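## Task

Find the cardboard box whose shelf-edge label (directly beneath it) reads lot 743 and set it on the desk; if no such box exists in this storeroom, use the box labelled 344 instead. All other cardboard boxes must stay on their own shelves. The robot must not tip over or finish leaning, and the box must rest on the desk by itself, not held there by the robot.

## Robot and tools

ROBOT. A simulated Hello Robot Stretch 4 with a single arm. It has an omni-wheel base and a vertical mast carrying a lift. On the lift is a telescoping arm that reaches forward. The arm ends in a three-joint wrist (yaw, pitch, roll) and a two-finger gripper. The robot is roughly 1.6 m tall, and the base rim lies within 0.23 m of the base origin. Its cameras are head_camera, head_left_camera, head_right_camera and wrist_camera. Loose objects may occasionally get nudged by the scene.

FRAMES. Base frame: origin on the floor under the base centre, with x forward, y left and z up. hand_pose is reported in this frame and marks a point between the open fingertips (link pinch). With all wrist joints at 0, its axes line up with the base frame's. The printed value can be slightly off. The odometry frame is the base frame as it was when the scene began. base_odometry integrates wheel rotation, so slipping looks like travel. Its heading runs -3.142 to 3.142, positive to the left.

execute_actions. The argument actions is a list holding one action or none. An empty list just reports state and images. cameras is a list of camera names or "all". Omitted or null means all cameras, and [] means none. An unknown name rejects the whole call. An action may contain the following:
- base: exactly one relative move, measured from where the base last reported itself. translate_m is a straight drive in metres, forward positive, -2 to 2. strafe_m is a sideways drive in metres, left positive, -2 to 2. rotate_rad is a turn in place in radians, counter-clockwise positive, -3.2 to 3.2.
- joints: absolute targets by name, not offsets. lift_m is the height, 0 to 1.2 m. arm_m is the extension, 0 to 0.55 m. wrist_yaw_rad runs -1.134 to 4.276: 0 points forward, positive turns left, 3.14 is folded back, and above 3.4 the arm may interfere. wrist_pitch_rad runs -1.117 to 4.259: 0 is level and 1.57 points down. wrist_roll_rad runs -1.117 to 4.259: positive turns clockwise as seen from behind the gripper, and at 0 the fingers are level. gripper_m is the fingertip gap, -0.038 to 0.141 m; values under 0 squeeze the tips together. Done tolerances are ±0.004 for lift_m, arm_m and gripper_m, ±0.02 for yaw and roll, and ±0.05 for pitch. A joint target outside its range is clipped, and the result notes it. Any other bad value or unknown key rejects the call, and nothing moves.
- pace: "slow", "default", "fast" or "max". Base speeds at these paces are 0.1, 0.3, 0.4 and 0.6 m/s, and turn rates are 1, 2, 3 and 4 rad/s. When the lift is above 0.2, the base is slowed further, down to 0.3 m/s and 1 rad/s at lift_m 1.2.
- contact_limits: {"arm_m": x}, where x runs from 0 (gentlest) to 0.75 (firmest). The default is 0.5.
- {"end_of_arm": "enable_torque"}, sent on its own, re-powers wrist or gripper motors that have shut off.
All motions in an action start together. A single action lasts at most 15 s. A part you leave out of an action may still be driving toward its earlier target. Once a result reports a stop, any later movement, wait or finished_scene calls in the same reply are skipped.

wait: seconds, 0 to 10. It commands nothing new and returns the same state and images as an empty action.
zoom_image: camera plus region [x0, y0, x1, y1] in image pixels, with the origin at the top left and at most 504 by 504. Only cameras that returned a full image in the latest result can be zoomed. Use it to read the lot labels.
read_manual: section "licences" returns licence text only.
finished_scene: scene is the number of the current scene. It ends that scene for good and reports whether the goal was met.

RESULT LINES.
- base_status and joint_status: "done" means reached (for the base, wheels turned the full amount even if they slipped). "off_target" means it stopped short and may still push. "contact_stop_at_<key>" means it was blocked, and that lift, arm or wheels go slack. "limit_stop_at_<name>" means a built-in limit stopped it. "limit_stop_at_own_body" means it nearly hit the robot itself, and lift and arm may go slack. "limit_stop_at_tilt" means the lean is over 6 degrees, and lift, arm and wheels go slack and ignore commands until the lean eases. "torque_fault" means a wrist or gripper motor went limp and needs enable_torque. After a stop, a part drops its target; anything slack holds again when you next command it.
- on_its_own: things not commanded in this call. "held at" gives a target, not the actual position.
- lidar_m: 12 distances in metres from the base origin, one per 30-degree sector. Sector 1 is straight ahead, and the rest go counter-clockwise (4 left, 7 behind, 10 right). "-" means nothing seen, or closer than 0.25 m. It covers about 0.15 m up to the robot's height and can miss glass or thin legs.
- wrist_depth_mm: a 7×7 grid from the top left giving median depth, 100 to 2000 mm. It includes the robot's own body.
- turned_by_wheels vs turned_by_imu: a gap over about 0.1 rad suggests a collision or slipping. The heading error is roughly their difference.
- base_tilt: forward/right degrees, with a fixed bias up to about 1.5 degrees.
- motor_effort: percent of maximum, positive toward higher joint values, with the peak during the last action in brackets. Readings carry small fixed offsets and noise. For wheel_0, wheel_1 and wheel_2, positive effort turns the base right.

GRIPPING. Command gripper_m below the object's width. Going lower squeezes harder and pulls the object toward the wrist, by up to about a third of the shortfall. Neither the reported gap nor "done" proves you are holding something. A firm grip shows as a clear shift in gripper effort, and a loaded level gripper moves wrist_pitch effort away from 0. If the fingertips snag on a surface below, raise the lift. To unfold at scene start, send lift_m 0.4 together with wrist_yaw_rad 0.

AVOID. Do not turn or drive while carrying over 1 kg with arm_m above 0.2, especially at fast paces. Do not pull or push steadily with a high gripper or a high contact limit. Do not tilt the wrist up (pitch below -0.2) while it is strongly rolled (roll below -0.4 or above 4). Do not jam the gripper into things with base or arm moves, which causes a torque fault. Avoid drops, slams and knocking other items off shelves. Before finishing, open the gripper and pull back so the object sits on the desk unsupported. Less robot motion time is better.

Each tool is called after ">>>" as a command line: name --argument value for each argument, lists and objects as JSON in quotes; but a table of rows of numbers goes row by row, as --pt "numbers of a row", without its own name.

## Session

>>> execute_actions --actions '[]'

Scene clock: 0.00 s.
base_odometry: x=+0.000 y=+0.000 heading=+0.000 (m, m, rad; odometry frame)
turned_by_wheels: +0.000 (rad since the last result)
turned_by_imu: +0.000 (rad since the last result)
base_tilt: forward=+0.3 right=+0.0 (deg)
lidar_m: 1.96 1.91 0.87 0.74 0.74 0.84 2.35 1.72 0.86 0.74 0.71 0.83
base_status: not commanded
joint_positions: lift_m=+0.143 arm_m=+0.000 wrist_yaw_rad=+3.186 wrist_pitch_rad=-0.007 wrist_roll_rad=+0.018 gripper_m=+0.057
joint_status: not commanded
motor_effort: lift_m=+21 arm_m=+0 wrist_yaw_rad=+0 wrist_pitch_rad=-8 wrist_roll_rad=+1 gripper_m=-1 wheel_0=+0 wheel_1=+0 wheel_2=+0 (%)
hand_pose: x=-0.1207 y=+0.0746 z=+0.3232 quat_wxyz=(-0.022, +0.004, +0.009, +1.000) (m; base frame)
wrist_depth_mm: - 138 231 - - - 1499 / - 109 138 - - - 991 / - 113 137 - - - 1576 / 139 135 170 - - - 1537 / 213 - - - - 1921 1576 / 634 1308 195 1336 200 1308 1308 / 504 798 854 143 820 809 842
pictures: head_camera, head_left_camera, head_right_camera, wrist_camera
Images, in order (width x height): head_camera 420x560, head_left_camera 420x672, head_right_camera 420x672, wrist_camera 616x392.

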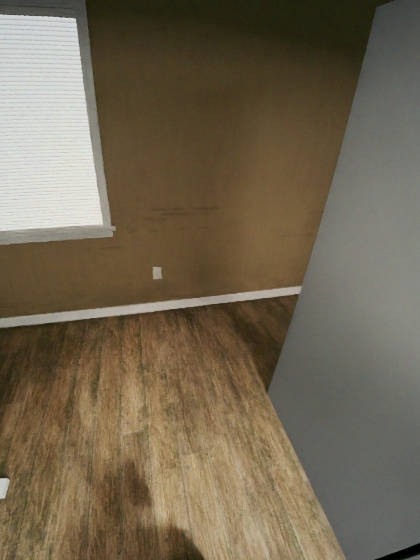

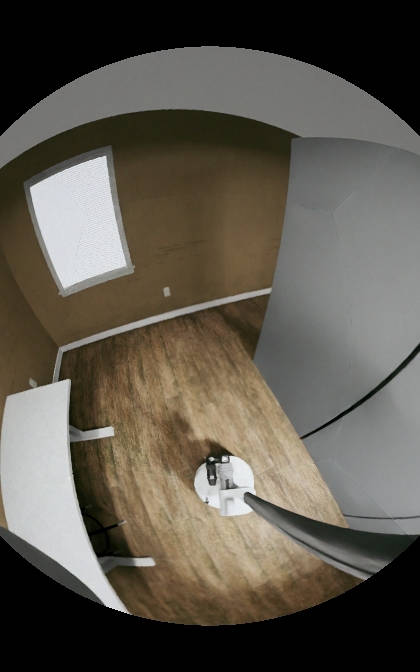

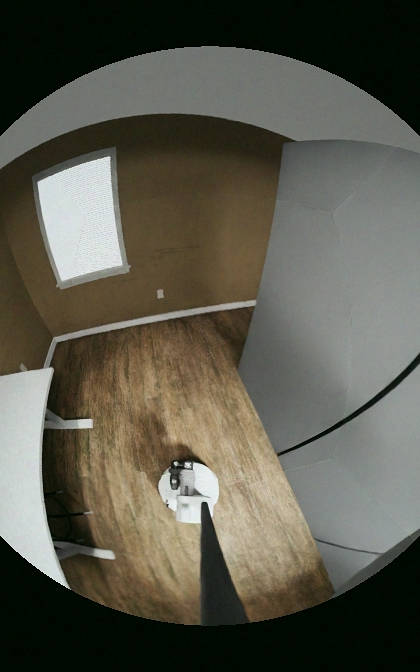

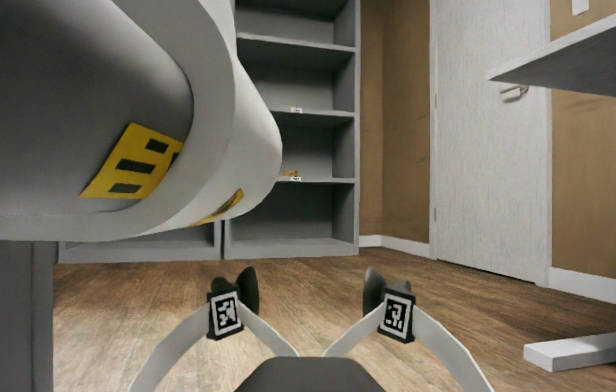

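>>> zoom_image --camera "wrist_camera" --region '[240, 80, 380, 200]'

>>> execute_actions --actions '[{"base":{"rotate_rad":-2.9},"joints":{"lift_m":0.5,"wrist_yaw_rad":0}}]' --cameras '[]'

>>> execute_actions --actions '[{"base":{"translate_m":1.2},"pace":"fast"}]'

Region (240, 80, 380, 200) of wrist_camera's 616x392 image, scaled by 3.600; it fills the top 432 rows of this view, and the rest is white.

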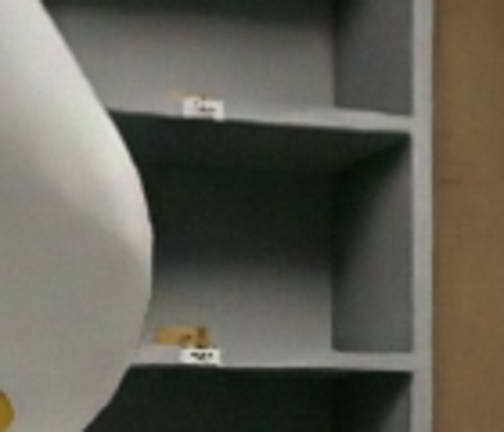

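Scene clock: 10.83 s.
base_odometry: x=+0.000 y=+0.000 heading=-2.900 (m, m, rad; odometry frame)
turned_by_wheels: -2.900 (rad since the last result)
turned_by_imu: -2.872 (rad since the last result)
base_tilt: forward=+0.3 right=+0.0 (deg)
lidar_m: 2.33 1.16 0.75 0.71 0.75 0.99 1.92 1.98 0.80 0.73 0.77 1.06
base_status: done
joint_positions: lift_m=+0.500 arm_m=+0.000 wrist_yaw_rad=+0.000 wrist_pitch_rad=-0.007 wrist_roll_rad=+0.018 gripper_m=+0.057
joint_status: all done
motor_effort: lift_m=+24(24) arm_m=+0(0) wrist_yaw_rad=-1(9) wrist_pitch_rad=-7(7) wrist_roll_rad=+1(1) gripper_m=-1(2) wheel_0=+1(6) wheel_1=+0(11) wheel_2=+0(8) (%)
hand_pose: x=+0.4599 y=-0.0873 z=+0.6801 quat_wxyz=(+1.000, +0.009, -0.004, +0.000) (m; base frame)
wrist_depth_mm: 1336 - - - - - 1863 / 1336 - - - - - 1863 / 1366 - - - - - 1863 / 1366 - - - - - 1863 / 1397 - - - - - 1863 / 1366 - 196 - 200 - 1808 / 1336 1499 1618 143 1576 1537 1618
pictures: none
No camera images: the call's "cameras" was empty. Leave "cameras" out to get every camera's image.

Scene clock: 15.20 s.
base_odometry: x=-1.165 y=-0.287 heading=-2.900 (m, m, rad; odometry frame)
turned_by_wheels: +0.000 (rad since the last result)
turned_by_imu: +0.005 (rad since the last result)
base_tilt: forward=+0.3 right=+0.0 (deg)
lidar_m: 1.13 1.14 0.85 0.80 0.83 1.11 3.18 1.08 0.85 1.40 1.48 1.18
base_status: done
joint_positions: lift_m=+0.500 arm_m=+0.000 wrist_yaw_rad=+0.000 wrist_pitch_rad=-0.007 wrist_roll_rad=+0.018 gripper_m=+0.057
joint_status: not commanded
motor_effort: lift_m=+23(24) arm_m=+0(0) wrist_yaw_rad=-1(1) wrist_pitch_rad=-8(8) wrist_roll_rad=+1(1) gripper_m=-2(1) wheel_0=-2(8) wheel_1=-1(7) wheel_2=+0(10) (%)
hand_pose: x=+0.4598 y=-0.0874 z=+0.6802 quat_wxyz=(+1.000, +0.009, -0.004, +0.000) (m; base frame)
wrist_depth_mm: 1281 1336 1308 1366 1397 1397 1182 / 1205 1308 1336 946 1397 1366 1160 / 1255 1308 1336 1255 1366 1397 1160 / 1308 1308 1336 1308 1366 1397 1205 / 1229 1308 1336 1160 1366 1366 1182 / 1281 1336 195 1098 200 1397 1182 / 1281 1308 1336 143 1366 1366 1182
pictures: head_camera, head_left_camera, head_right_camera, wrist_camera
Images, in order (width x height): head_camera 420x560, head_left_camera 420x672, head_right_camera 420x672, wrist_camera 616x392.

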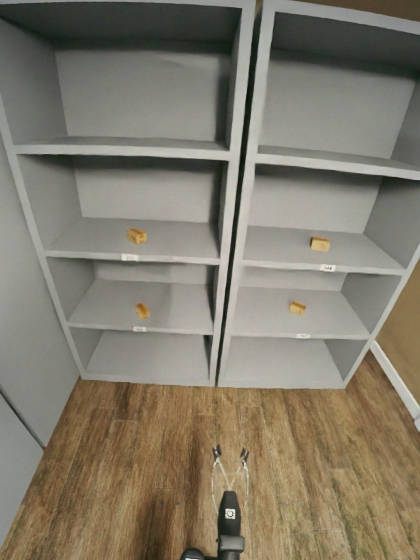

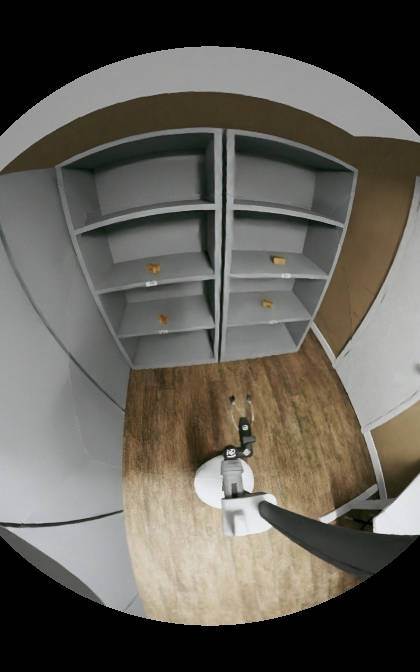

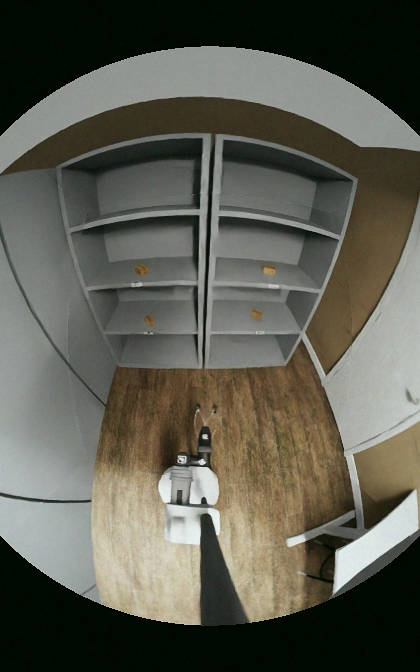

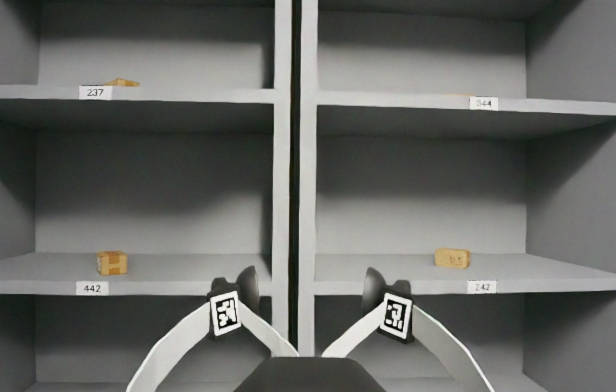

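>>> execute_actions --actions '[{"base":{"rotate_rad":1.63},"pace":"fast"}]' --cameras '[]'

>>> execute_actions --actions '[{"base":{"strafe_m":2},"pace":"max"}]' --cameras '[]'

>>> execute_actions --actions '[{"base":{"strafe_m":0.6},"pace":"fast"}]'

Scene clock: 26.10 s.
base_odometry: x=-1.165 y=-0.287 heading=-1.270 (m, m, rad; odometry frame)
turned_by_wheels: +1.630 (rad since the last result)
turned_by_imu: +1.618 (rad since the last result)
base_tilt: forward=+0.3 right=+0.0 (deg)
lidar_m: 0.77 0.85 1.16 3.13 1.01 0.85 1.41 1.48 1.18 1.13 1.17 0.83
base_status: done
joint_positions: lift_m=+0.500 arm_m=+0.000 wrist_yaw_rad=+0.000 wrist_pitch_rad=-0.007 wrist_roll_rad=+0.018 gripper_m=+0.057
joint_status: not commanded
motor_effort: lift_m=+23(23) arm_m=+0(0) wrist_yaw_rad=-1(1) wrist_pitch_rad=-7(7) wrist_roll_rad=+0(1) gripper_m=-2(2) wheel_0=+0(8) wheel_1=+1(10) wheel_2=+0(11) (%)
hand_pose: x=+0.4599 y=-0.0874 z=+0.6802 quat_wxyz=(+1.000, +0.009, -0.004, +0.000) (m; base frame)
wrist_depth_mm: 585 585 591 597 597 603 597 / 591 591 591 591 591 591 603 / 585 591 591 591 591 597 597 / 580 585 591 591 591 597 603 / 580 585 585 591 591 597 603 / 585 591 196 597 200 591 597 / 585 580 585 143 591 591 591
pictures: none
No camera images: the call's "cameras" was empty. Leave "cameras" out to get every camera's image.

Scene clock: 31.43 s.
base_odometry: x=+0.745 y=+0.305 heading=-1.270 (m, m, rad; odometry frame)
turned_by_wheels: +0.000 (rad since the last result)
turned_by_imu: +0.008 (rad since the last result)
base_tilt: forward=+0.3 right=-0.1 (deg)
lidar_m: 0.79 1.66 1.20 1.11 1.19 1.55 0.68 0.70 0.98 3.14 1.16 0.81
base_status: done
joint_positions: lift_m=+0.500 arm_m=+0.000 wrist_yaw_rad=+0.000 wrist_pitch_rad=-0.007 wrist_roll_rad=+0.018 gripper_m=+0.057
joint_status: not commanded
motor_effort: lift_m=+23(23) arm_m=+0(0) wrist_yaw_rad=+0(1) wrist_pitch_rad=-6(7) wrist_roll_rad=+0(1) gripper_m=-2(2) wheel_0=+1(10) wheel_1=+0(13) wheel_2=-1(1) (%)
hand_pose: x=+0.4598 y=-0.0874 z=+0.6802 quat_wxyz=(+1.000, +0.009, -0.004, +0.000) (m; base frame)
wrist_depth_mm: 1808 - 574 574 574 574 580 / 1808 - 569 574 574 574 580 / 1863 - 569 574 569 574 580 / 1808 - 564 574 569 574 574 / 1863 - 569 569 574 574 574 / 1756 - 196 564 201 574 574 / 1618 1499 574 143 569 580 574
pictures: none
No camera images: the call's "cameras" was empty. Leave "cameras" out to get every camera's image.

Scene clock: 34.17 s.
base_odometry: x=+1.318 y=+0.482 heading=-1.270 (m, m, rad; odometry frame)
turned_by_wheels: +0.000 (rad since the last result)
turned_by_imu: +0.003 (rad since the last result)
base_tilt: forward=+0.3 right=+0.0 (deg)
lidar_m: 2.22 0.82 0.56 0.53 0.53 0.74 1.47 0.90 0.98 3.18 1.16 0.93
base_status: done
joint_positions: lift_m=+0.500 arm_m=+0.000 wrist_yaw_rad=+0.000 wrist_pitch_rad=-0.007 wrist_roll_rad=+0.018 gripper_m=+0.057
joint_status: not commanded
motor_effort: lift_m=+23(23) arm_m=+0(0) wrist_yaw_rad=-1(1) wrist_pitch_rad=-7(6) wrist_roll_rad=+1(1) gripper_m=-3(1) wheel_0=+1(12) wheel_1=+0(12) wheel_2=+0(1) (%)
hand_pose: x=+0.4598 y=-0.0874 z=+0.6802 quat_wxyz=(+1.000, +0.009, -0.004, +0.000) (m; base frame)
wrist_depth_mm: 946 1397 - - - 778 569 / 946 1430 - - - 778 569 / 960 1430 - - - 778 574 / 946 1464 - - - 778 569 / 960 1464 - - - 778 569 / 960 1464 195 - 200 768 574 / 976 1229 1618 143 1576 676 569
pictures: head_camera, head_left_camera, head_right_camera, wrist_camera
Images, in order (width x height): head_camera 420x560, head_left_camera 420x672, head_right_camera 420x672, wrist_camera 616x392.

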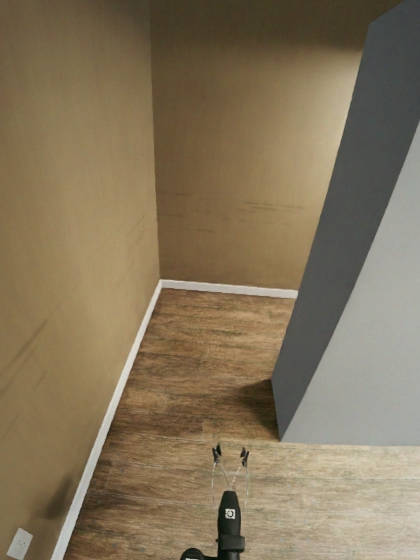

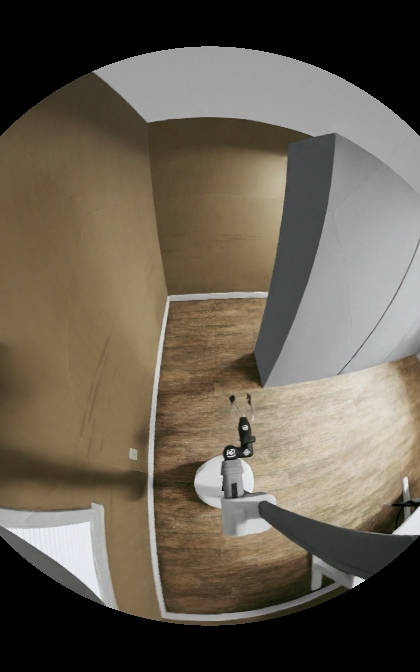

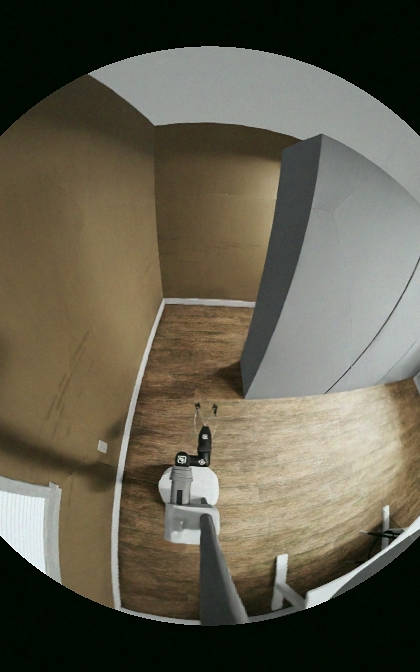

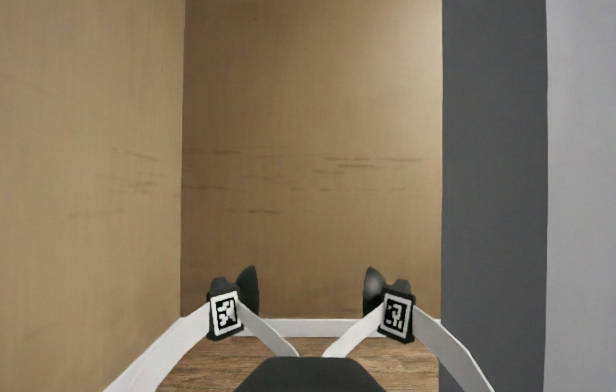

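>>> execute_actions --actions '[{"base":{"translate_m":1.75},"pace":"max"}]' --cameras '[]'

>>> execute_actions --actions '[{"base":{"rotate_rad":-2.0},"pace":"fast"}]'

Scene clock: 48.30 s.
base_odometry: x=+1.837 y=-1.189 heading=-1.270 (m, m, rad; odometry frame)
turned_by_wheels: +0.000 (rad since the last result)
turned_by_imu: +0.008 (rad since the last result)
base_tilt: forward=+0.3 right=+0.0 (deg)
lidar_m: 0.50 0.55 0.58 0.54 0.59 0.80 2.34 0.65 0.68 1.93 0.75 0.52
base_status: done
joint_positions: lift_m=+0.500 arm_m=+0.000 wrist_yaw_rad=+0.000 wrist_pitch_rad=-0.007 wrist_roll_rad=+0.018 gripper_m=+0.057
joint_status: not commanded
motor_effort: lift_m=+23(23) arm_m=+0(0) wrist_yaw_rad=-1(0) wrist_pitch_rad=-6(7) wrist_roll_rad=+0(0) gripper_m=-3(2) wheel_0=+0(6) wheel_1=+0(5) wheel_2=-1(10) (%)
hand_pose: x=+0.4598 y=-0.0874 z=+0.6802 quat_wxyz=(+1.000, +0.009, -0.004, +0.000) (m; base frame)
wrist_depth_mm: 294 294 294 294 296 296 296 / 293 293 294 293 296 296 294 / 294 293 293 294 296 293 294 / 291 293 293 294 294 294 296 / 293 293 293 294 294 294 294 / 291 293 195 293 200 293 294 / 291 291 291 143 293 294 294
pictures: none
No camera images: the call's "cameras" was empty. Leave "cameras" out to get every camera's image.

Scene clock: 50.23 s.
base_odometry: x=+1.836 y=-1.189 heading=+3.013 (m, m, rad; odometry frame)
turned_by_wheels: -2.000 (rad since the last result)
turned_by_imu: -1.981 (rad since the last result)
base_tilt: forward=+0.3 right=-0.1 (deg)
lidar_m: 0.79 1.47 0.65 0.53 0.50 0.54 0.56 0.55 0.62 0.91 2.53 0.67
base_status: done
joint_positions: lift_m=+0.500 arm_m=+0.000 wrist_yaw_rad=+0.000 wrist_pitch_rad=-0.007 wrist_roll_rad=+0.018 gripper_m=+0.057
joint_status: not commanded
motor_effort: lift_m=+23(23) arm_m=+0(0) wrist_yaw_rad=-1(1) wrist_pitch_rad=-8(8) wrist_roll_rad=+1(1) gripper_m=-2(2) wheel_0=+1(7) wheel_1=-1(10) wheel_2=+1(5) (%)
hand_pose: x=+0.4599 y=-0.0874 z=+0.6802 quat_wxyz=(+1.000, +0.009, -0.004, +0.000) (m; base frame)
wrist_depth_mm: - - - 1255 535 397 433 / - - - 891 741 397 430 / - - - 1229 1160 394 430 / - - - 1281 1229 394 430 / - - - 1229 1160 397 427 / - - 195 866 200 397 430 / 1618 1499 1430 143 496 387 430
pictures: head_camera, head_left_camera, head_right_camera, wrist_camera
Images, in order (width x height): head_camera 420x560, head_left_camera 420x672, head_right_camera 420x672, wrist_camera 616x392.

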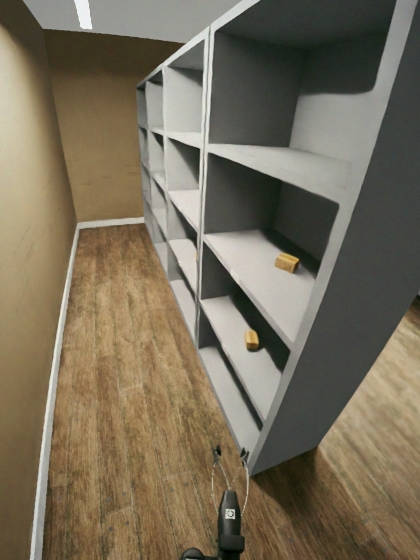

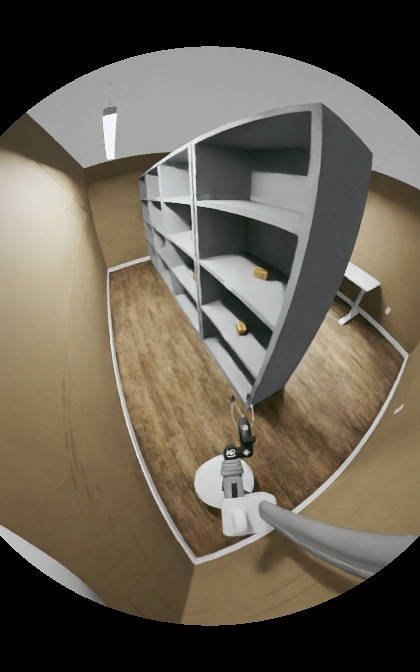

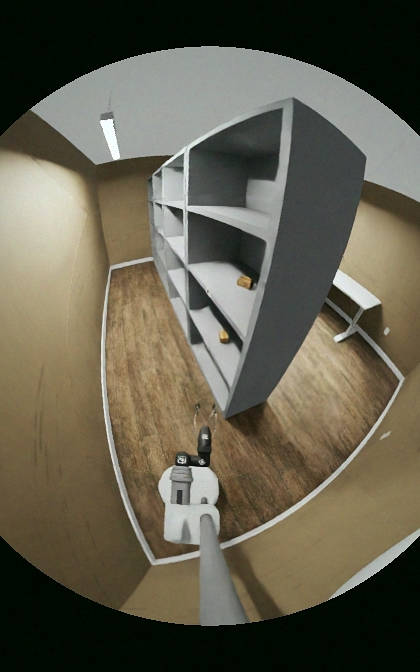

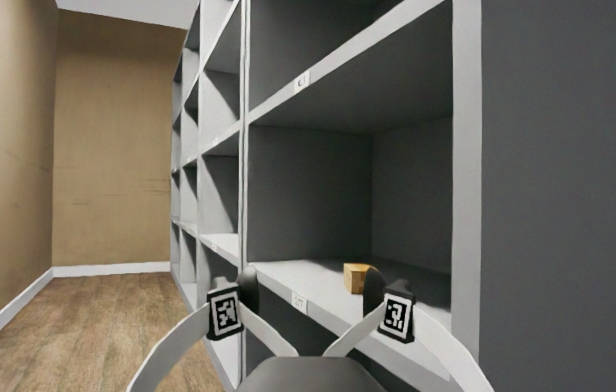

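>>> execute_actions --actions '[{"base":{"rotate_rad":-1.17},"pace":"fast"}]' --cameras '[]'

>>> execute_actions --actions '[{"base":{"translate_m":-0.2},"pace":"fast"}]' --cameras '[]'

>>> execute_actions --actions '[{"base":{"strafe_m":1.2},"pace":"max"}]'

Scene clock: 58.60 s.
base_odometry: x=+1.836 y=-1.189 heading=+1.843 (m, m, rad; odometry frame)
turned_by_wheels: -1.170 (rad since the last result)
turned_by_imu: -1.158 (rad since the last result)
base_tilt: forward=+0.3 right=-0.1 (deg)
lidar_m: 1.97 0.66 0.70 1.86 0.75 0.53 0.49 0.52 0.60 0.52 0.57 0.81
base_status: done
joint_positions: lift_m=+0.500 arm_m=+0.000 wrist_yaw_rad=+0.000 wrist_pitch_rad=-0.007 wrist_roll_rad=+0.018 gripper_m=+0.057
joint_status: not commanded
motor_effort: lift_m=+22(22) arm_m=+0(0) wrist_yaw_rad=+0(1) wrist_pitch_rad=-8(8) wrist_roll_rad=+1(1) gripper_m=-3(2) wheel_0=-1(11) wheel_1=+1(9) wheel_2=-1(10) (%)
hand_pose: x=+0.4599 y=-0.0874 z=+0.6802 quat_wxyz=(+1.000, +0.009, -0.004, +0.000) (m; base frame)
wrist_depth_mm: - - - - 1921 991 699 / - - - - 1983 1008 699 / - - - - 1921 991 707 / - - - - 1983 1025 699 / - - - - 1863 1008 699 / - - 195 - 200 991 699 / 1661 1499 1618 143 1464 866 691
pictures: none
No camera images: the call's "cameras" was empty. Leave "cameras" out to get every camera's image.

Scene clock: 60.37 s.
base_odometry: x=+1.890 y=-1.382 heading=+1.843 (m, m, rad; odometry frame)
turned_by_wheels: +0.000 (rad since the last result)
turned_by_imu: +0.000 (rad since the last result)
base_tilt: forward=+0.2 right=+0.0 (deg)
lidar_m: 2.13 0.81 0.97 1.36 0.47 0.34 0.29 0.30 0.41 0.54 0.57 0.80
base_status: done
joint_positions: lift_m=+0.500 arm_m=+0.000 wrist_yaw_rad=+0.000 wrist_pitch_rad=-0.007 wrist_roll_rad=+0.018 gripper_m=+0.057
joint_status: not commanded
motor_effort: lift_m=+22(22) arm_m=+0(0) wrist_yaw_rad=-1(0) wrist_pitch_rad=-8(6) wrist_roll_rad=+1(1) gripper_m=-3(3) wheel_0=+1(5) wheel_1=+0(8) wheel_2=+0(10) (%)
hand_pose: x=+0.4599 y=-0.0874 z=+0.6802 quat_wxyz=(+1.000, +0.009, -0.004, +0.000) (m; base frame)
wrist_depth_mm: 788 - - - 1921 1025 707 / 788 - - - 1983 991 707 / 798 - - - 1921 1008 707 / 798 - - - 1921 991 707 / 798 - - - 1921 991 707 / 788 - 196 - 200 991 707 / 809 1499 1661 143 1499 866 707
pictures: none
No camera images: the call's "cameras" was empty. Leave "cameras" out to get every camera's image.

Scene clock: 64.13 s.
base_odometry: x=+0.734 y=-1.705 heading=+1.843 (m, m, rad; odometry frame)
turned_by_wheels: +0.000 (rad since the last result)
turned_by_imu: +0.006 (rad since the last result)
base_tilt: forward=+0.2 right=-0.1 (deg)
lidar_m: 0.64 0.69 0.94 1.37 0.47 0.32 0.31 0.34 0.47 1.29 0.96 0.71
base_status: done
joint_positions: lift_m=+0.500 arm_m=+0.000 wrist_yaw_rad=+0.000 wrist_pitch_rad=-0.007 wrist_roll_rad=+0.018 gripper_m=+0.057
joint_status: not commanded
motor_effort: lift_m=+21(22) arm_m=+0(0) wrist_yaw_rad=+0(0) wrist_pitch_rad=-6(8) wrist_roll_rad=+1(0) gripper_m=-3(3) wheel_0=+2(10) wheel_1=+2(11) wheel_2=+1(3) (%)
hand_pose: x=+0.4599 y=-0.0874 z=+0.6803 quat_wxyz=(+1.000, +0.009, -0.004, +0.000) (m; base frame)
wrist_depth_mm: 459 445 504 508 504 496 500 / 459 477 750 750 750 732 723 / 462 477 904 891 891 904 878 / 462 484 891 878 891 904 891 / 466 484 891 904 891 891 866 / 466 480 195 691 200 627 683 / 445 439 452 143 445 445 473
pictures: head_camera, head_left_camera, head_right_camera, wrist_camera
Images, in order (width x height): head_camera 420x560, head_left_camera 420x672, head_right_camera 420x672, wrist_camera 616x392.

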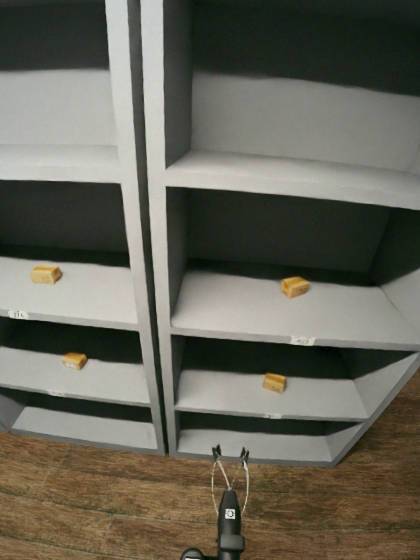

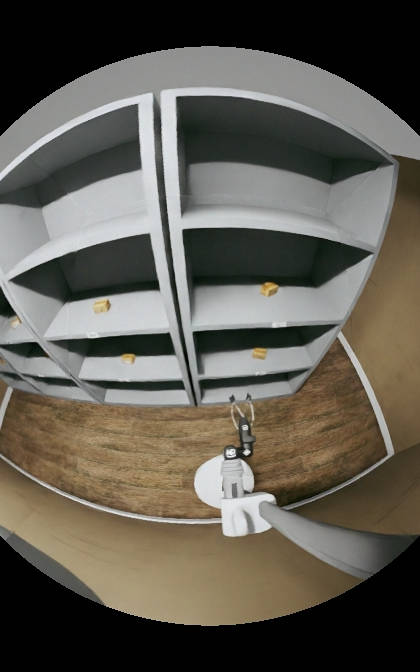

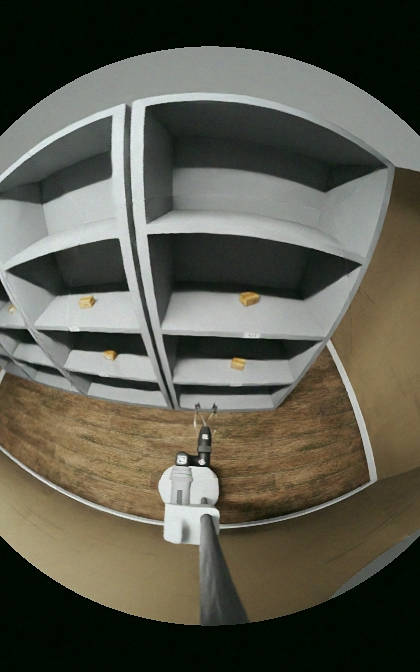

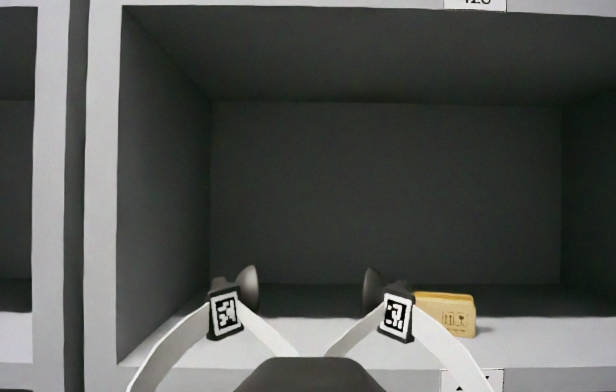

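>>> zoom_image --camera "head_camera" --region '[0, 290, 130, 410]'

>>> zoom_image --camera "head_camera" --region '[220, 320, 350, 430]'

Region (0, 290, 130, 410) of head_camera's 420x560 image, scaled by 3.877, with more detail than that image has; it fills the top 465 rows of this view, and the rest is white.

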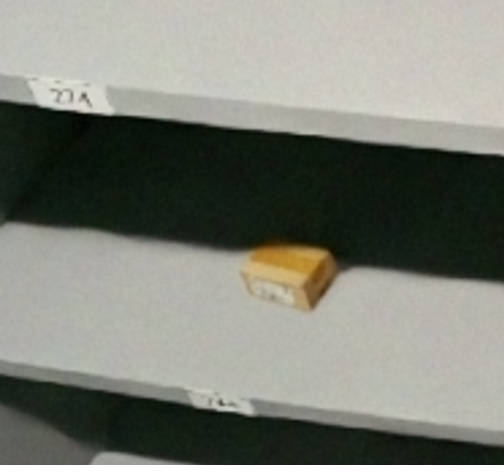

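Region (220, 320, 350, 430) of head_camera's 420x560 image, scaled by 3.877, with more detail than that image has; it fills the top 426 rows of this view, and the rest is white.

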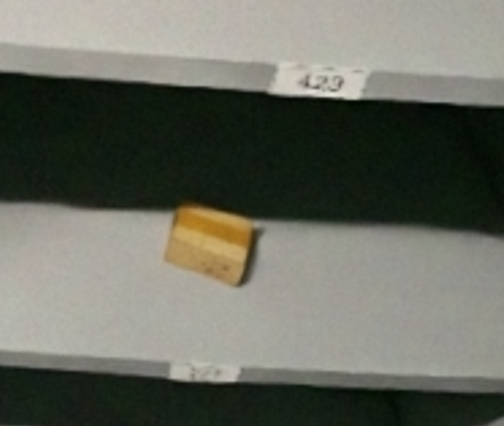

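>>> execute_actions --actions '[{"base":{"strafe_m":0.62},"joints":{"lift_m":0.36,"gripper_m":0.141},"pace":"fast"}]' --cameras '["head_camera","wrist_camera"]'

Scene clock: 79.37 s.
base_odometry: x=+0.137 y=-1.872 heading=+1.844 (m, m, rad; odometry frame)
turned_by_wheels: +0.000 (rad since the last result)
turned_by_imu: +0.004 (rad since the last result)
base_tilt: forward=+0.3 right=+0.0 (deg)
lidar_m: 0.65 0.67 0.92 1.31 0.49 0.33 0.32 0.34 0.45 1.29 0.97 0.70
base_status: done
joint_positions: lift_m=+0.360 arm_m=+0.000 wrist_yaw_rad=+0.000 wrist_pitch_rad=-0.007 wrist_roll_rad=+0.018 gripper_m=+0.141
joint_status: all done
motor_effort: lift_m=+19(19) arm_m=+0(0) wrist_yaw_rad=+0(0) wrist_pitch_rad=-9(8) wrist_roll_rad=+1(1) gripper_m=+1(2) wheel_0=+1(10) wheel_1=-1(13) wheel_2=+1(3) (%)
hand_pose: x=+0.4599 y=-0.0874 z=+0.5405 quat_wxyz=(+1.000, +0.009, -0.004, +0.000) (m; base frame)
wrist_depth_mm: 759 809 820 820 809 634 445 / 788 891 878 891 891 634 442 / 788 866 891 891 891 634 445 / 798 878 878 891 891 634 439 / 488 439 439 442 442 442 442 / 788 211 891 878 891 210 445 / 798 866 878 144 891 544 439
pictures: head_camera, wrist_camera
Images, in order (width x height): head_camera 420x560, wrist_camera 616x392.

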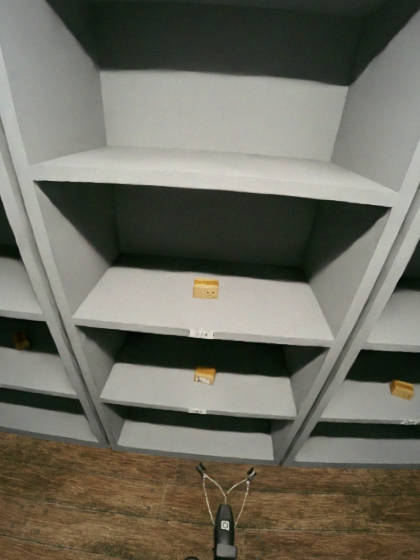

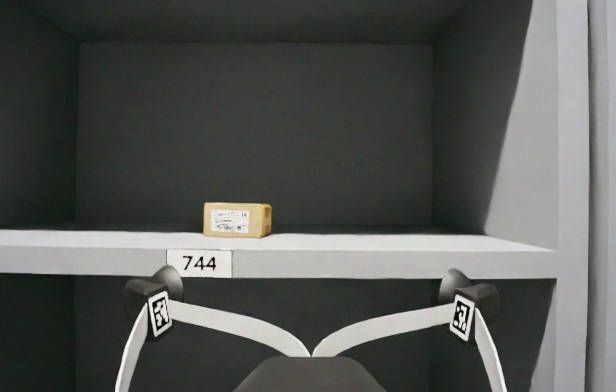

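>>> execute_actions --actions '[{"base":{"strafe_m":0.9},"pace":"max"}]' --cameras '["head_camera","wrist_camera"]'

>>> zoom_image --camera "head_camera" --region '[0, 250, 300, 430]'

Scene clock: 86.57 s.
base_odometry: x=-0.729 y=-2.114 heading=+1.844 (m, m, rad; odometry frame)
turned_by_wheels: +0.000 (rad since the last result)
turned_by_imu: +0.005 (rad since the last result)
base_tilt: forward=+0.3 right=+0.0 (deg)
lidar_m: 0.64 0.68 0.96 1.36 0.47 0.34 0.32 0.34 0.48 1.33 0.95 0.67
base_status: done
joint_positions: lift_m=+0.360 arm_m=+0.000 wrist_yaw_rad=+0.000 wrist_pitch_rad=-0.007 wrist_roll_rad=+0.018 gripper_m=+0.141
joint_status: not commanded
motor_effort: lift_m=+20(20) arm_m=+0(0) wrist_yaw_rad=+0(0) wrist_pitch_rad=-7(9) wrist_roll_rad=+1(0) gripper_m=+0(0) wheel_0=+2(10) wheel_1=+1(11) wheel_2=+1(2) (%)
hand_pose: x=+0.4599 y=-0.0874 z=+0.5404 quat_wxyz=(+1.000, +0.009, -0.004, +0.000) (m; base frame)
wrist_depth_mm: 788 809 820 820 809 549 439 / 842 878 878 891 891 554 442 / 842 878 891 878 904 554 439 / 854 866 891 878 891 549 439 / 484 436 436 436 436 436 439 / 854 211 878 891 842 211 439 / 842 891 878 144 878 473 436
pictures: head_camera, wrist_camera
Images, in order (width x height): head_camera 420x560, wrist_camera 616x392.

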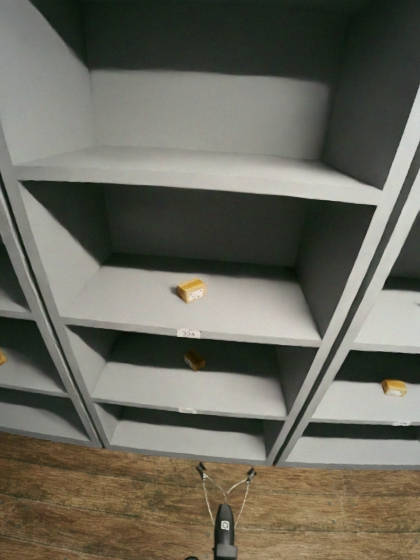

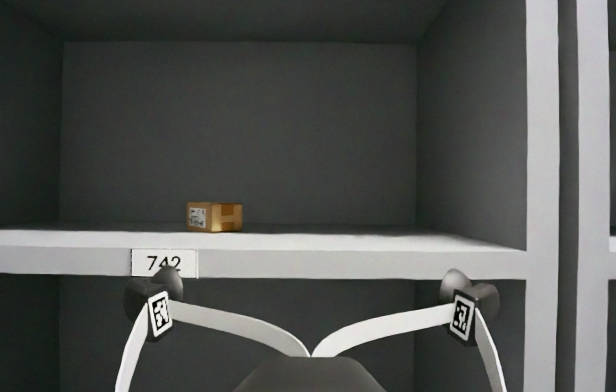

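Region (0, 250, 300, 430) of head_camera's 420x560 image, scaled by 1.680, with more detail than that image has; it fills the top 302 rows of this view, and the rest is white.

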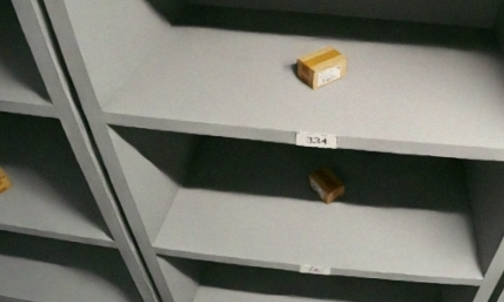

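>>> execute_actions --actions '[{"base":{"strafe_m":0.95},"pace":"max"}]' --cameras '["head_camera","wrist_camera"]'

>>> zoom_image --camera "head_camera" --region '[50, 250, 350, 430]'

Scene clock: 95.67 s.
base_odometry: x=-1.644 y=-2.371 heading=+1.844 (m, m, rad; odometry frame)
turned_by_wheels: +0.000 (rad since the last result)
turned_by_imu: +0.006 (rad since the last result)
base_tilt: forward=+0.3 right=+0.0 (deg)
lidar_m: 0.61 0.67 0.54 0.51 0.47 0.34 0.31 0.35 0.49 1.33 0.95 0.67
base_status: done
joint_positions: lift_m=+0.360 arm_m=+0.000 wrist_yaw_rad=+0.000 wrist_pitch_rad=-0.007 wrist_roll_rad=+0.018 gripper_m=+0.141
joint_status: not commanded
motor_effort: lift_m=+21(21) arm_m=+0(0) wrist_yaw_rad=+0(0) wrist_pitch_rad=-7(6) wrist_roll_rad=+2(1) gripper_m=+1(0) wheel_0=+1(10) wheel_1=+1(15) wheel_2=+1(1) (%)
hand_pose: x=+0.4599 y=-0.0874 z=+0.5404 quat_wxyz=(+1.000, +0.009, -0.004, +0.000) (m; base frame)
wrist_depth_mm: 768 809 820 809 809 574 442 / 831 891 891 878 878 574 442 / 820 878 866 878 904 569 442 / 831 891 891 878 891 574 442 / 488 436 439 439 439 436 436 / 831 211 878 891 878 211 439 / 842 866 878 144 891 492 436
pictures: head_camera, wrist_camera
Images, in order (width x height): head_camera 420x560, wrist_camera 616x392.

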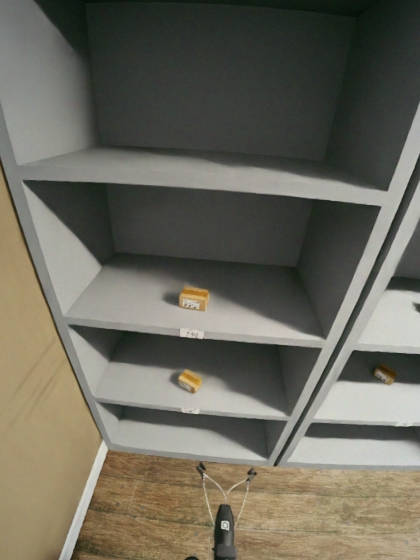

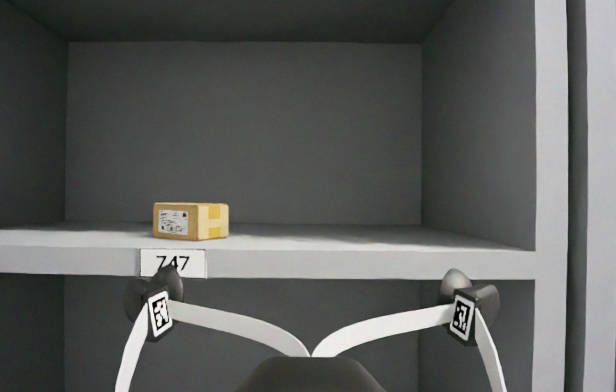

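Region (50, 250, 350, 430) of head_camera's 420x560 image, scaled by 1.680, with more detail than that image has; it fills the top 302 rows of this view, and the rest is white.

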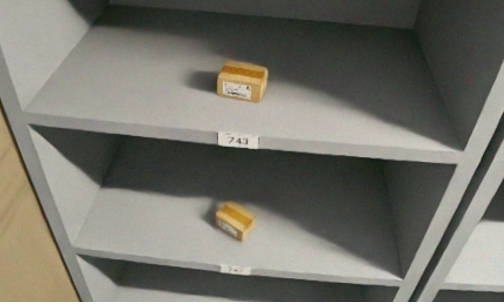

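>>> execute_actions --actions '[{"base":{"strafe_m":0.17},"joints":{"lift_m":0.86},"pace":"fast"}]' --cameras '["head_camera","wrist_camera"]'

Scene clock: 106.03 s.
base_odometry: x=-1.808 y=-2.417 heading=+1.844 (m, m, rad; odometry frame)
turned_by_wheels: +0.000 (rad since the last result)
turned_by_imu: +0.002 (rad since the last result)
base_tilt: forward=+0.3 right=+0.0 (deg)
lidar_m: 0.65 0.48 0.37 0.33 0.35 0.33 0.33 0.35 0.47 1.33 0.95 0.69
base_status: done
joint_positions: lift_m=+0.860 arm_m=+0.000 wrist_yaw_rad=+0.000 wrist_pitch_rad=-0.007 wrist_roll_rad=+0.018 gripper_m=+0.141
joint_status: all done
motor_effort: lift_m=+23(24) arm_m=+0(0) wrist_yaw_rad=+0(0) wrist_pitch_rad=-5(6) wrist_roll_rad=+1(1) gripper_m=-1(2) wheel_0=+0(8) wheel_1=+0(10) wheel_2=+1(1) (%)
hand_pose: x=+0.4599 y=-0.0874 z=+1.0402 quat_wxyz=(+1.000, +0.009, -0.004, +0.000) (m; base frame)
wrist_depth_mm: 574 715 723 715 715 707 640 / 580 866 878 878 878 878 640 / 585 866 878 891 878 904 647 / 585 854 891 891 891 878 654 / 564 691 707 535 741 741 615 / 433 211 436 439 439 210 452 / 585 768 878 144 891 798 634
pictures: head_camera, wrist_camera
Images, in order (width x height): head_camera 420x560, wrist_camera 616x392.

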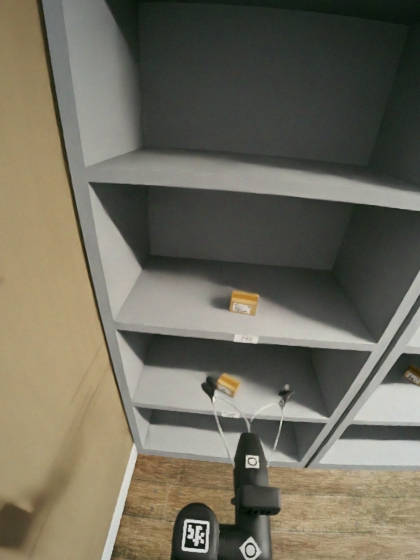

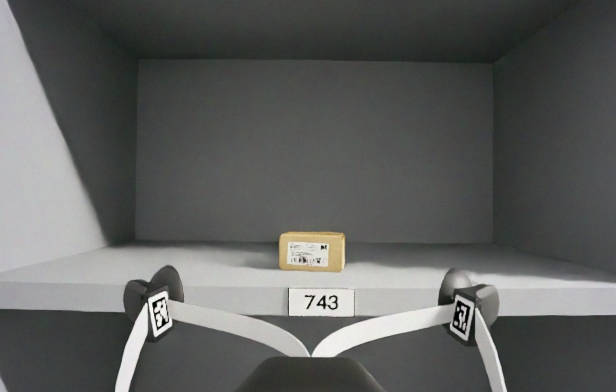

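>>> execute_actions --actions '[{"joints":{"lift_m":0.93,"wrist_pitch_rad":0.3}}]' --cameras '[]'

>>> execute_actions --actions '[{"joints":{"arm_m":0.29},"contact_limits":{"arm_m":0.3}}]' --cameras '["head_camera","wrist_camera"]'

Scene clock: 115.67 s.
base_odometry: x=-1.808 y=-2.417 heading=+1.844 (m, m, rad; odometry frame)
turned_by_wheels: +0.000 (rad since the last result)
turned_by_imu: +0.002 (rad since the last result)
base_tilt: forward=+0.2 right=-0.2 (deg)
lidar_m: 0.64 0.53 0.36 0.32 0.37 0.35 0.31 0.35 0.47 1.30 0.95 0.67
base_status: not commanded
joint_positions: lift_m=+0.930 arm_m=+0.000 wrist_yaw_rad=+0.000 wrist_pitch_rad=+0.302 wrist_roll_rad=+0.018 gripper_m=+0.141
joint_status: all done
motor_effort: lift_m=+23(27) arm_m=+0(0) wrist_yaw_rad=+0(0) wrist_pitch_rad=-4(5) wrist_roll_rad=+1(0) gripper_m=+1(1) wheel_0=+0(0) wheel_1=-1(0) wheel_2=+1(1) (%)
hand_pose: x=+0.4468 y=-0.0874 z=+1.0223 quat_wxyz=(+0.989, +0.009, +0.150, -0.001) (m; base frame)
wrist_depth_mm: 574 798 798 809 798 809 640 / 580 820 831 842 842 831 647 / 591 778 854 854 854 820 647 / 492 492 496 496 504 512 512 / 569 798 946 946 960 854 615 / 580 211 976 991 976 211 640 / 585 741 842 145 831 778 634
pictures: none
No camera images: the call's "cameras" was empty. Leave "cameras" out to get every camera's image.

Scene clock: 117.67 s.
base_odometry: x=-1.808 y=-2.417 heading=+1.844 (m, m, rad; odometry frame)
turned_by_wheels: +0.000 (rad since the last result)
turned_by_imu: +0.001 (rad since the last result)
base_tilt: forward=+0.2 right=+0.0 (deg)
lidar_m: 0.64 0.50 0.35 0.33 0.37 0.29 0.28 0.32 0.47 1.36 0.96 0.64
base_status: not commanded
joint_positions: lift_m=+0.930 arm_m=+0.288 wrist_yaw_rad=+0.000 wrist_pitch_rad=+0.302 wrist_roll_rad=+0.018 gripper_m=+0.141
joint_status: all done
motor_effort: lift_m=+23(24) arm_m=+9(8) wrist_yaw_rad=+0(0) wrist_pitch_rad=-6(5) wrist_roll_rad=+1(1) gripper_m=+0(1) wheel_0=+0(0) wheel_1=+0(0) wheel_2=+1(1) (%)
contact_limits: arm_m 0.3
hand_pose: x=+0.7348 y=-0.0874 z=+1.0222 quat_wxyz=(+0.989, +0.009, +0.150, -0.001) (m; base frame)
wrist_depth_mm: 535 544 544 539 539 539 539 / 554 564 564 564 569 564 564 / 574 591 585 591 591 591 585 / 484 488 492 492 496 504 500 / 332 332 334 256 300 342 340 / 252 211 244 256 257 211 256 / 206 197 206 145 206 198 213
pictures: head_camera, wrist_camera
Images, in order (width x height): head_camera 420x560, wrist_camera 616x392.

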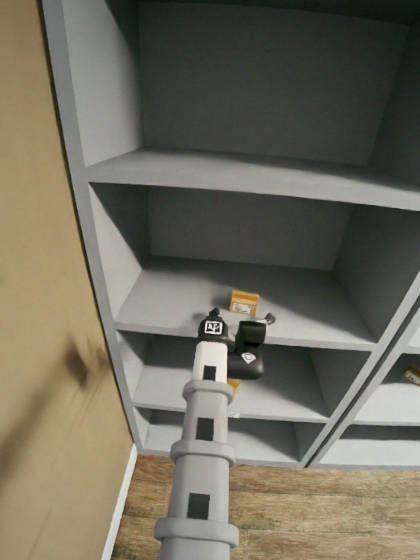

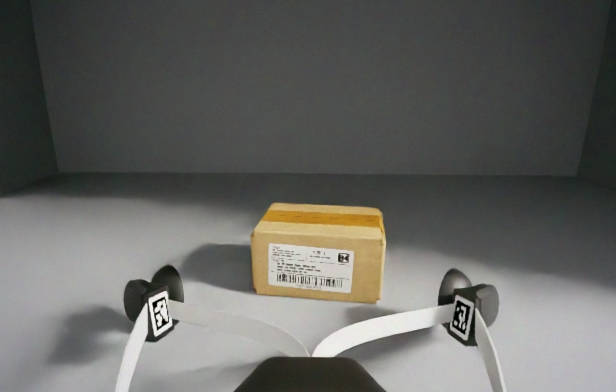

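>>> execute_actions --actions '[{"joints":{"arm_m":0.355}}]' --cameras '["wrist_camera"]'

>>> execute_actions --actions '[{"joints":{"gripper_m":0.03}}]' --cameras '["wrist_camera"]'

>>> execute_actions --actions '[{"joints":{"lift_m":0.97}}]' --cameras '["wrist_camera"]'

Scene clock: 125.40 s.
base_odometry: x=-1.808 y=-2.417 heading=+1.844 (m, m, rad; odometry frame)
turned_by_wheels: +0.000 (rad since the last result)
turned_by_imu: +0.001 (rad since the last result)
base_tilt: forward=+0.3 right=+0.0 (deg)
lidar_m: 0.62 0.51 0.34 0.32 0.35 0.35 0.29 0.34 0.49 1.36 0.94 0.69
base_status: not commanded
joint_positions: lift_m=+0.930 arm_m=+0.353 wrist_yaw_rad=+0.000 wrist_pitch_rad=+0.302 wrist_roll_rad=+0.018 gripper_m=+0.141
joint_status: all done
motor_effort: lift_m=+24(23) arm_m=+9(9) wrist_yaw_rad=+0(0) wrist_pitch_rad=-8(7) wrist_roll_rad=+1(1) gripper_m=+1(1) wheel_0=+0(0) wheel_1=+0(0) wheel_2=+1(1) (%)
hand_pose: x=+0.7998 y=-0.0874 z=+1.0222 quat_wxyz=(+0.989, +0.009, +0.150, -0.001) (m; base frame)
wrist_depth_mm: 480 480 480 484 480 480 484 / 504 504 500 504 504 504 500 / 521 521 517 525 530 525 525 / 484 488 492 492 500 496 504 / 330 334 336 225 319 340 338 / 252 211 200 193 188 210 256 / 206 196 205 144 197 198 214
pictures: wrist_camera
Images, in order (width x height): wrist_camera 616x392.

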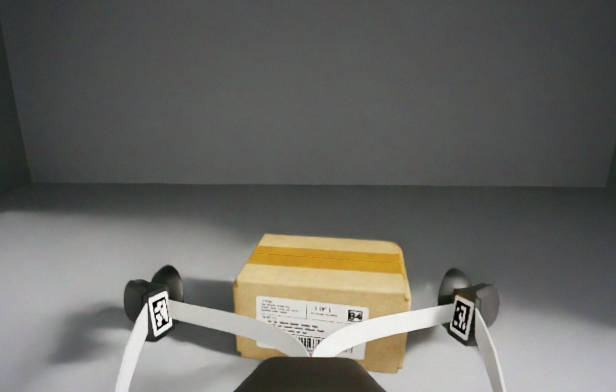

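Scene clock: 127.50 s.
base_odometry: x=-1.808 y=-2.417 heading=+1.844 (m, m, rad; odometry frame)
turned_by_wheels: +0.000 (rad since the last result)
turned_by_imu: +0.001 (rad since the last result)
base_tilt: forward=+0.3 right=+0.0 (deg)
lidar_m: 0.65 0.51 0.34 0.31 0.37 0.33 0.29 0.34 0.46 1.32 0.95 0.70
base_status: not commanded
joint_positions: lift_m=+0.930 arm_m=+0.353 wrist_yaw_rad=+0.000 wrist_pitch_rad=+0.303 wrist_roll_rad=+0.018 gripper_m=+0.030
joint_status: all done
motor_effort: lift_m=+23(23) arm_m=+9(9) wrist_yaw_rad=+0(0) wrist_pitch_rad=-7(8) wrist_roll_rad=+0(0) gripper_m=-21(19) wheel_0=+1(0) wheel_1=+0(0) wheel_2=+1(1) (%)
hand_pose: x=+0.7997 y=-0.0874 z=+1.0220 quat_wxyz=(+0.989, +0.009, +0.151, -0.001) (m; base frame)
wrist_depth_mm: 484 484 484 480 480 477 484 / 500 500 500 500 500 504 500 / 517 525 525 525 530 521 525 / 480 484 484 488 492 496 500 / 329 332 314 212 336 338 336 / 251 240 180 176 176 255 255 / 202 189 189 179 187 190 213
pictures: wrist_camera
Images, in order (width x height): wrist_camera 616x392.

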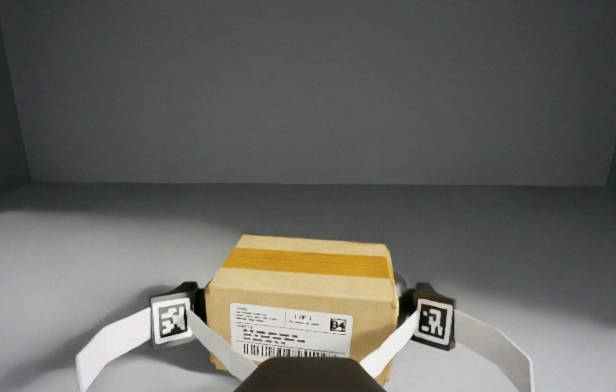

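Scene clock: 128.50 s.
base_odometry: x=-1.808 y=-2.417 heading=+1.844 (m, m, rad; odometry frame)
turned_by_wheels: +0.000 (rad since the last result)
turned_by_imu: +0.000 (rad since the last result)
base_tilt: forward=+0.2 right=-0.1 (deg)
lidar_m: 0.64 0.53 0.35 0.33 0.36 0.36 0.32 0.31 0.48 1.30 0.98 0.67
base_status: not commanded
joint_positions: lift_m=+0.970 arm_m=+0.353 wrist_yaw_rad=+0.000 wrist_pitch_rad=+0.303 wrist_roll_rad=+0.018 gripper_m=+0.030
joint_status: all done
motor_effort: lift_m=+24(27) arm_m=+9(9) wrist_yaw_rad=+0(0) wrist_pitch_rad=-9(8) wrist_roll_rad=+1(1) gripper_m=-20(21) wheel_0=+0(0) wheel_1=-1(0) wheel_2=+1(1) (%)
hand_pose: x=+0.7997 y=-0.0874 z=+1.0619 quat_wxyz=(+0.989, +0.009, +0.151, -0.001) (m; base frame)
wrist_depth_mm: 480 480 484 484 480 484 484 / 504 504 500 504 500 504 500 / 521 530 530 530 525 525 525 / 539 539 544 544 544 544 544 / 418 421 399 211 427 427 427 / 319 306 180 176 176 324 324 / 255 239 240 179 212 240 264
pictures: wrist_camera
Images, in order (width x height): wrist_camera 616x392.

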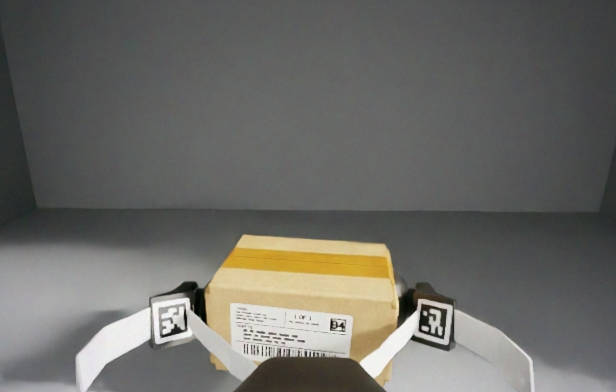

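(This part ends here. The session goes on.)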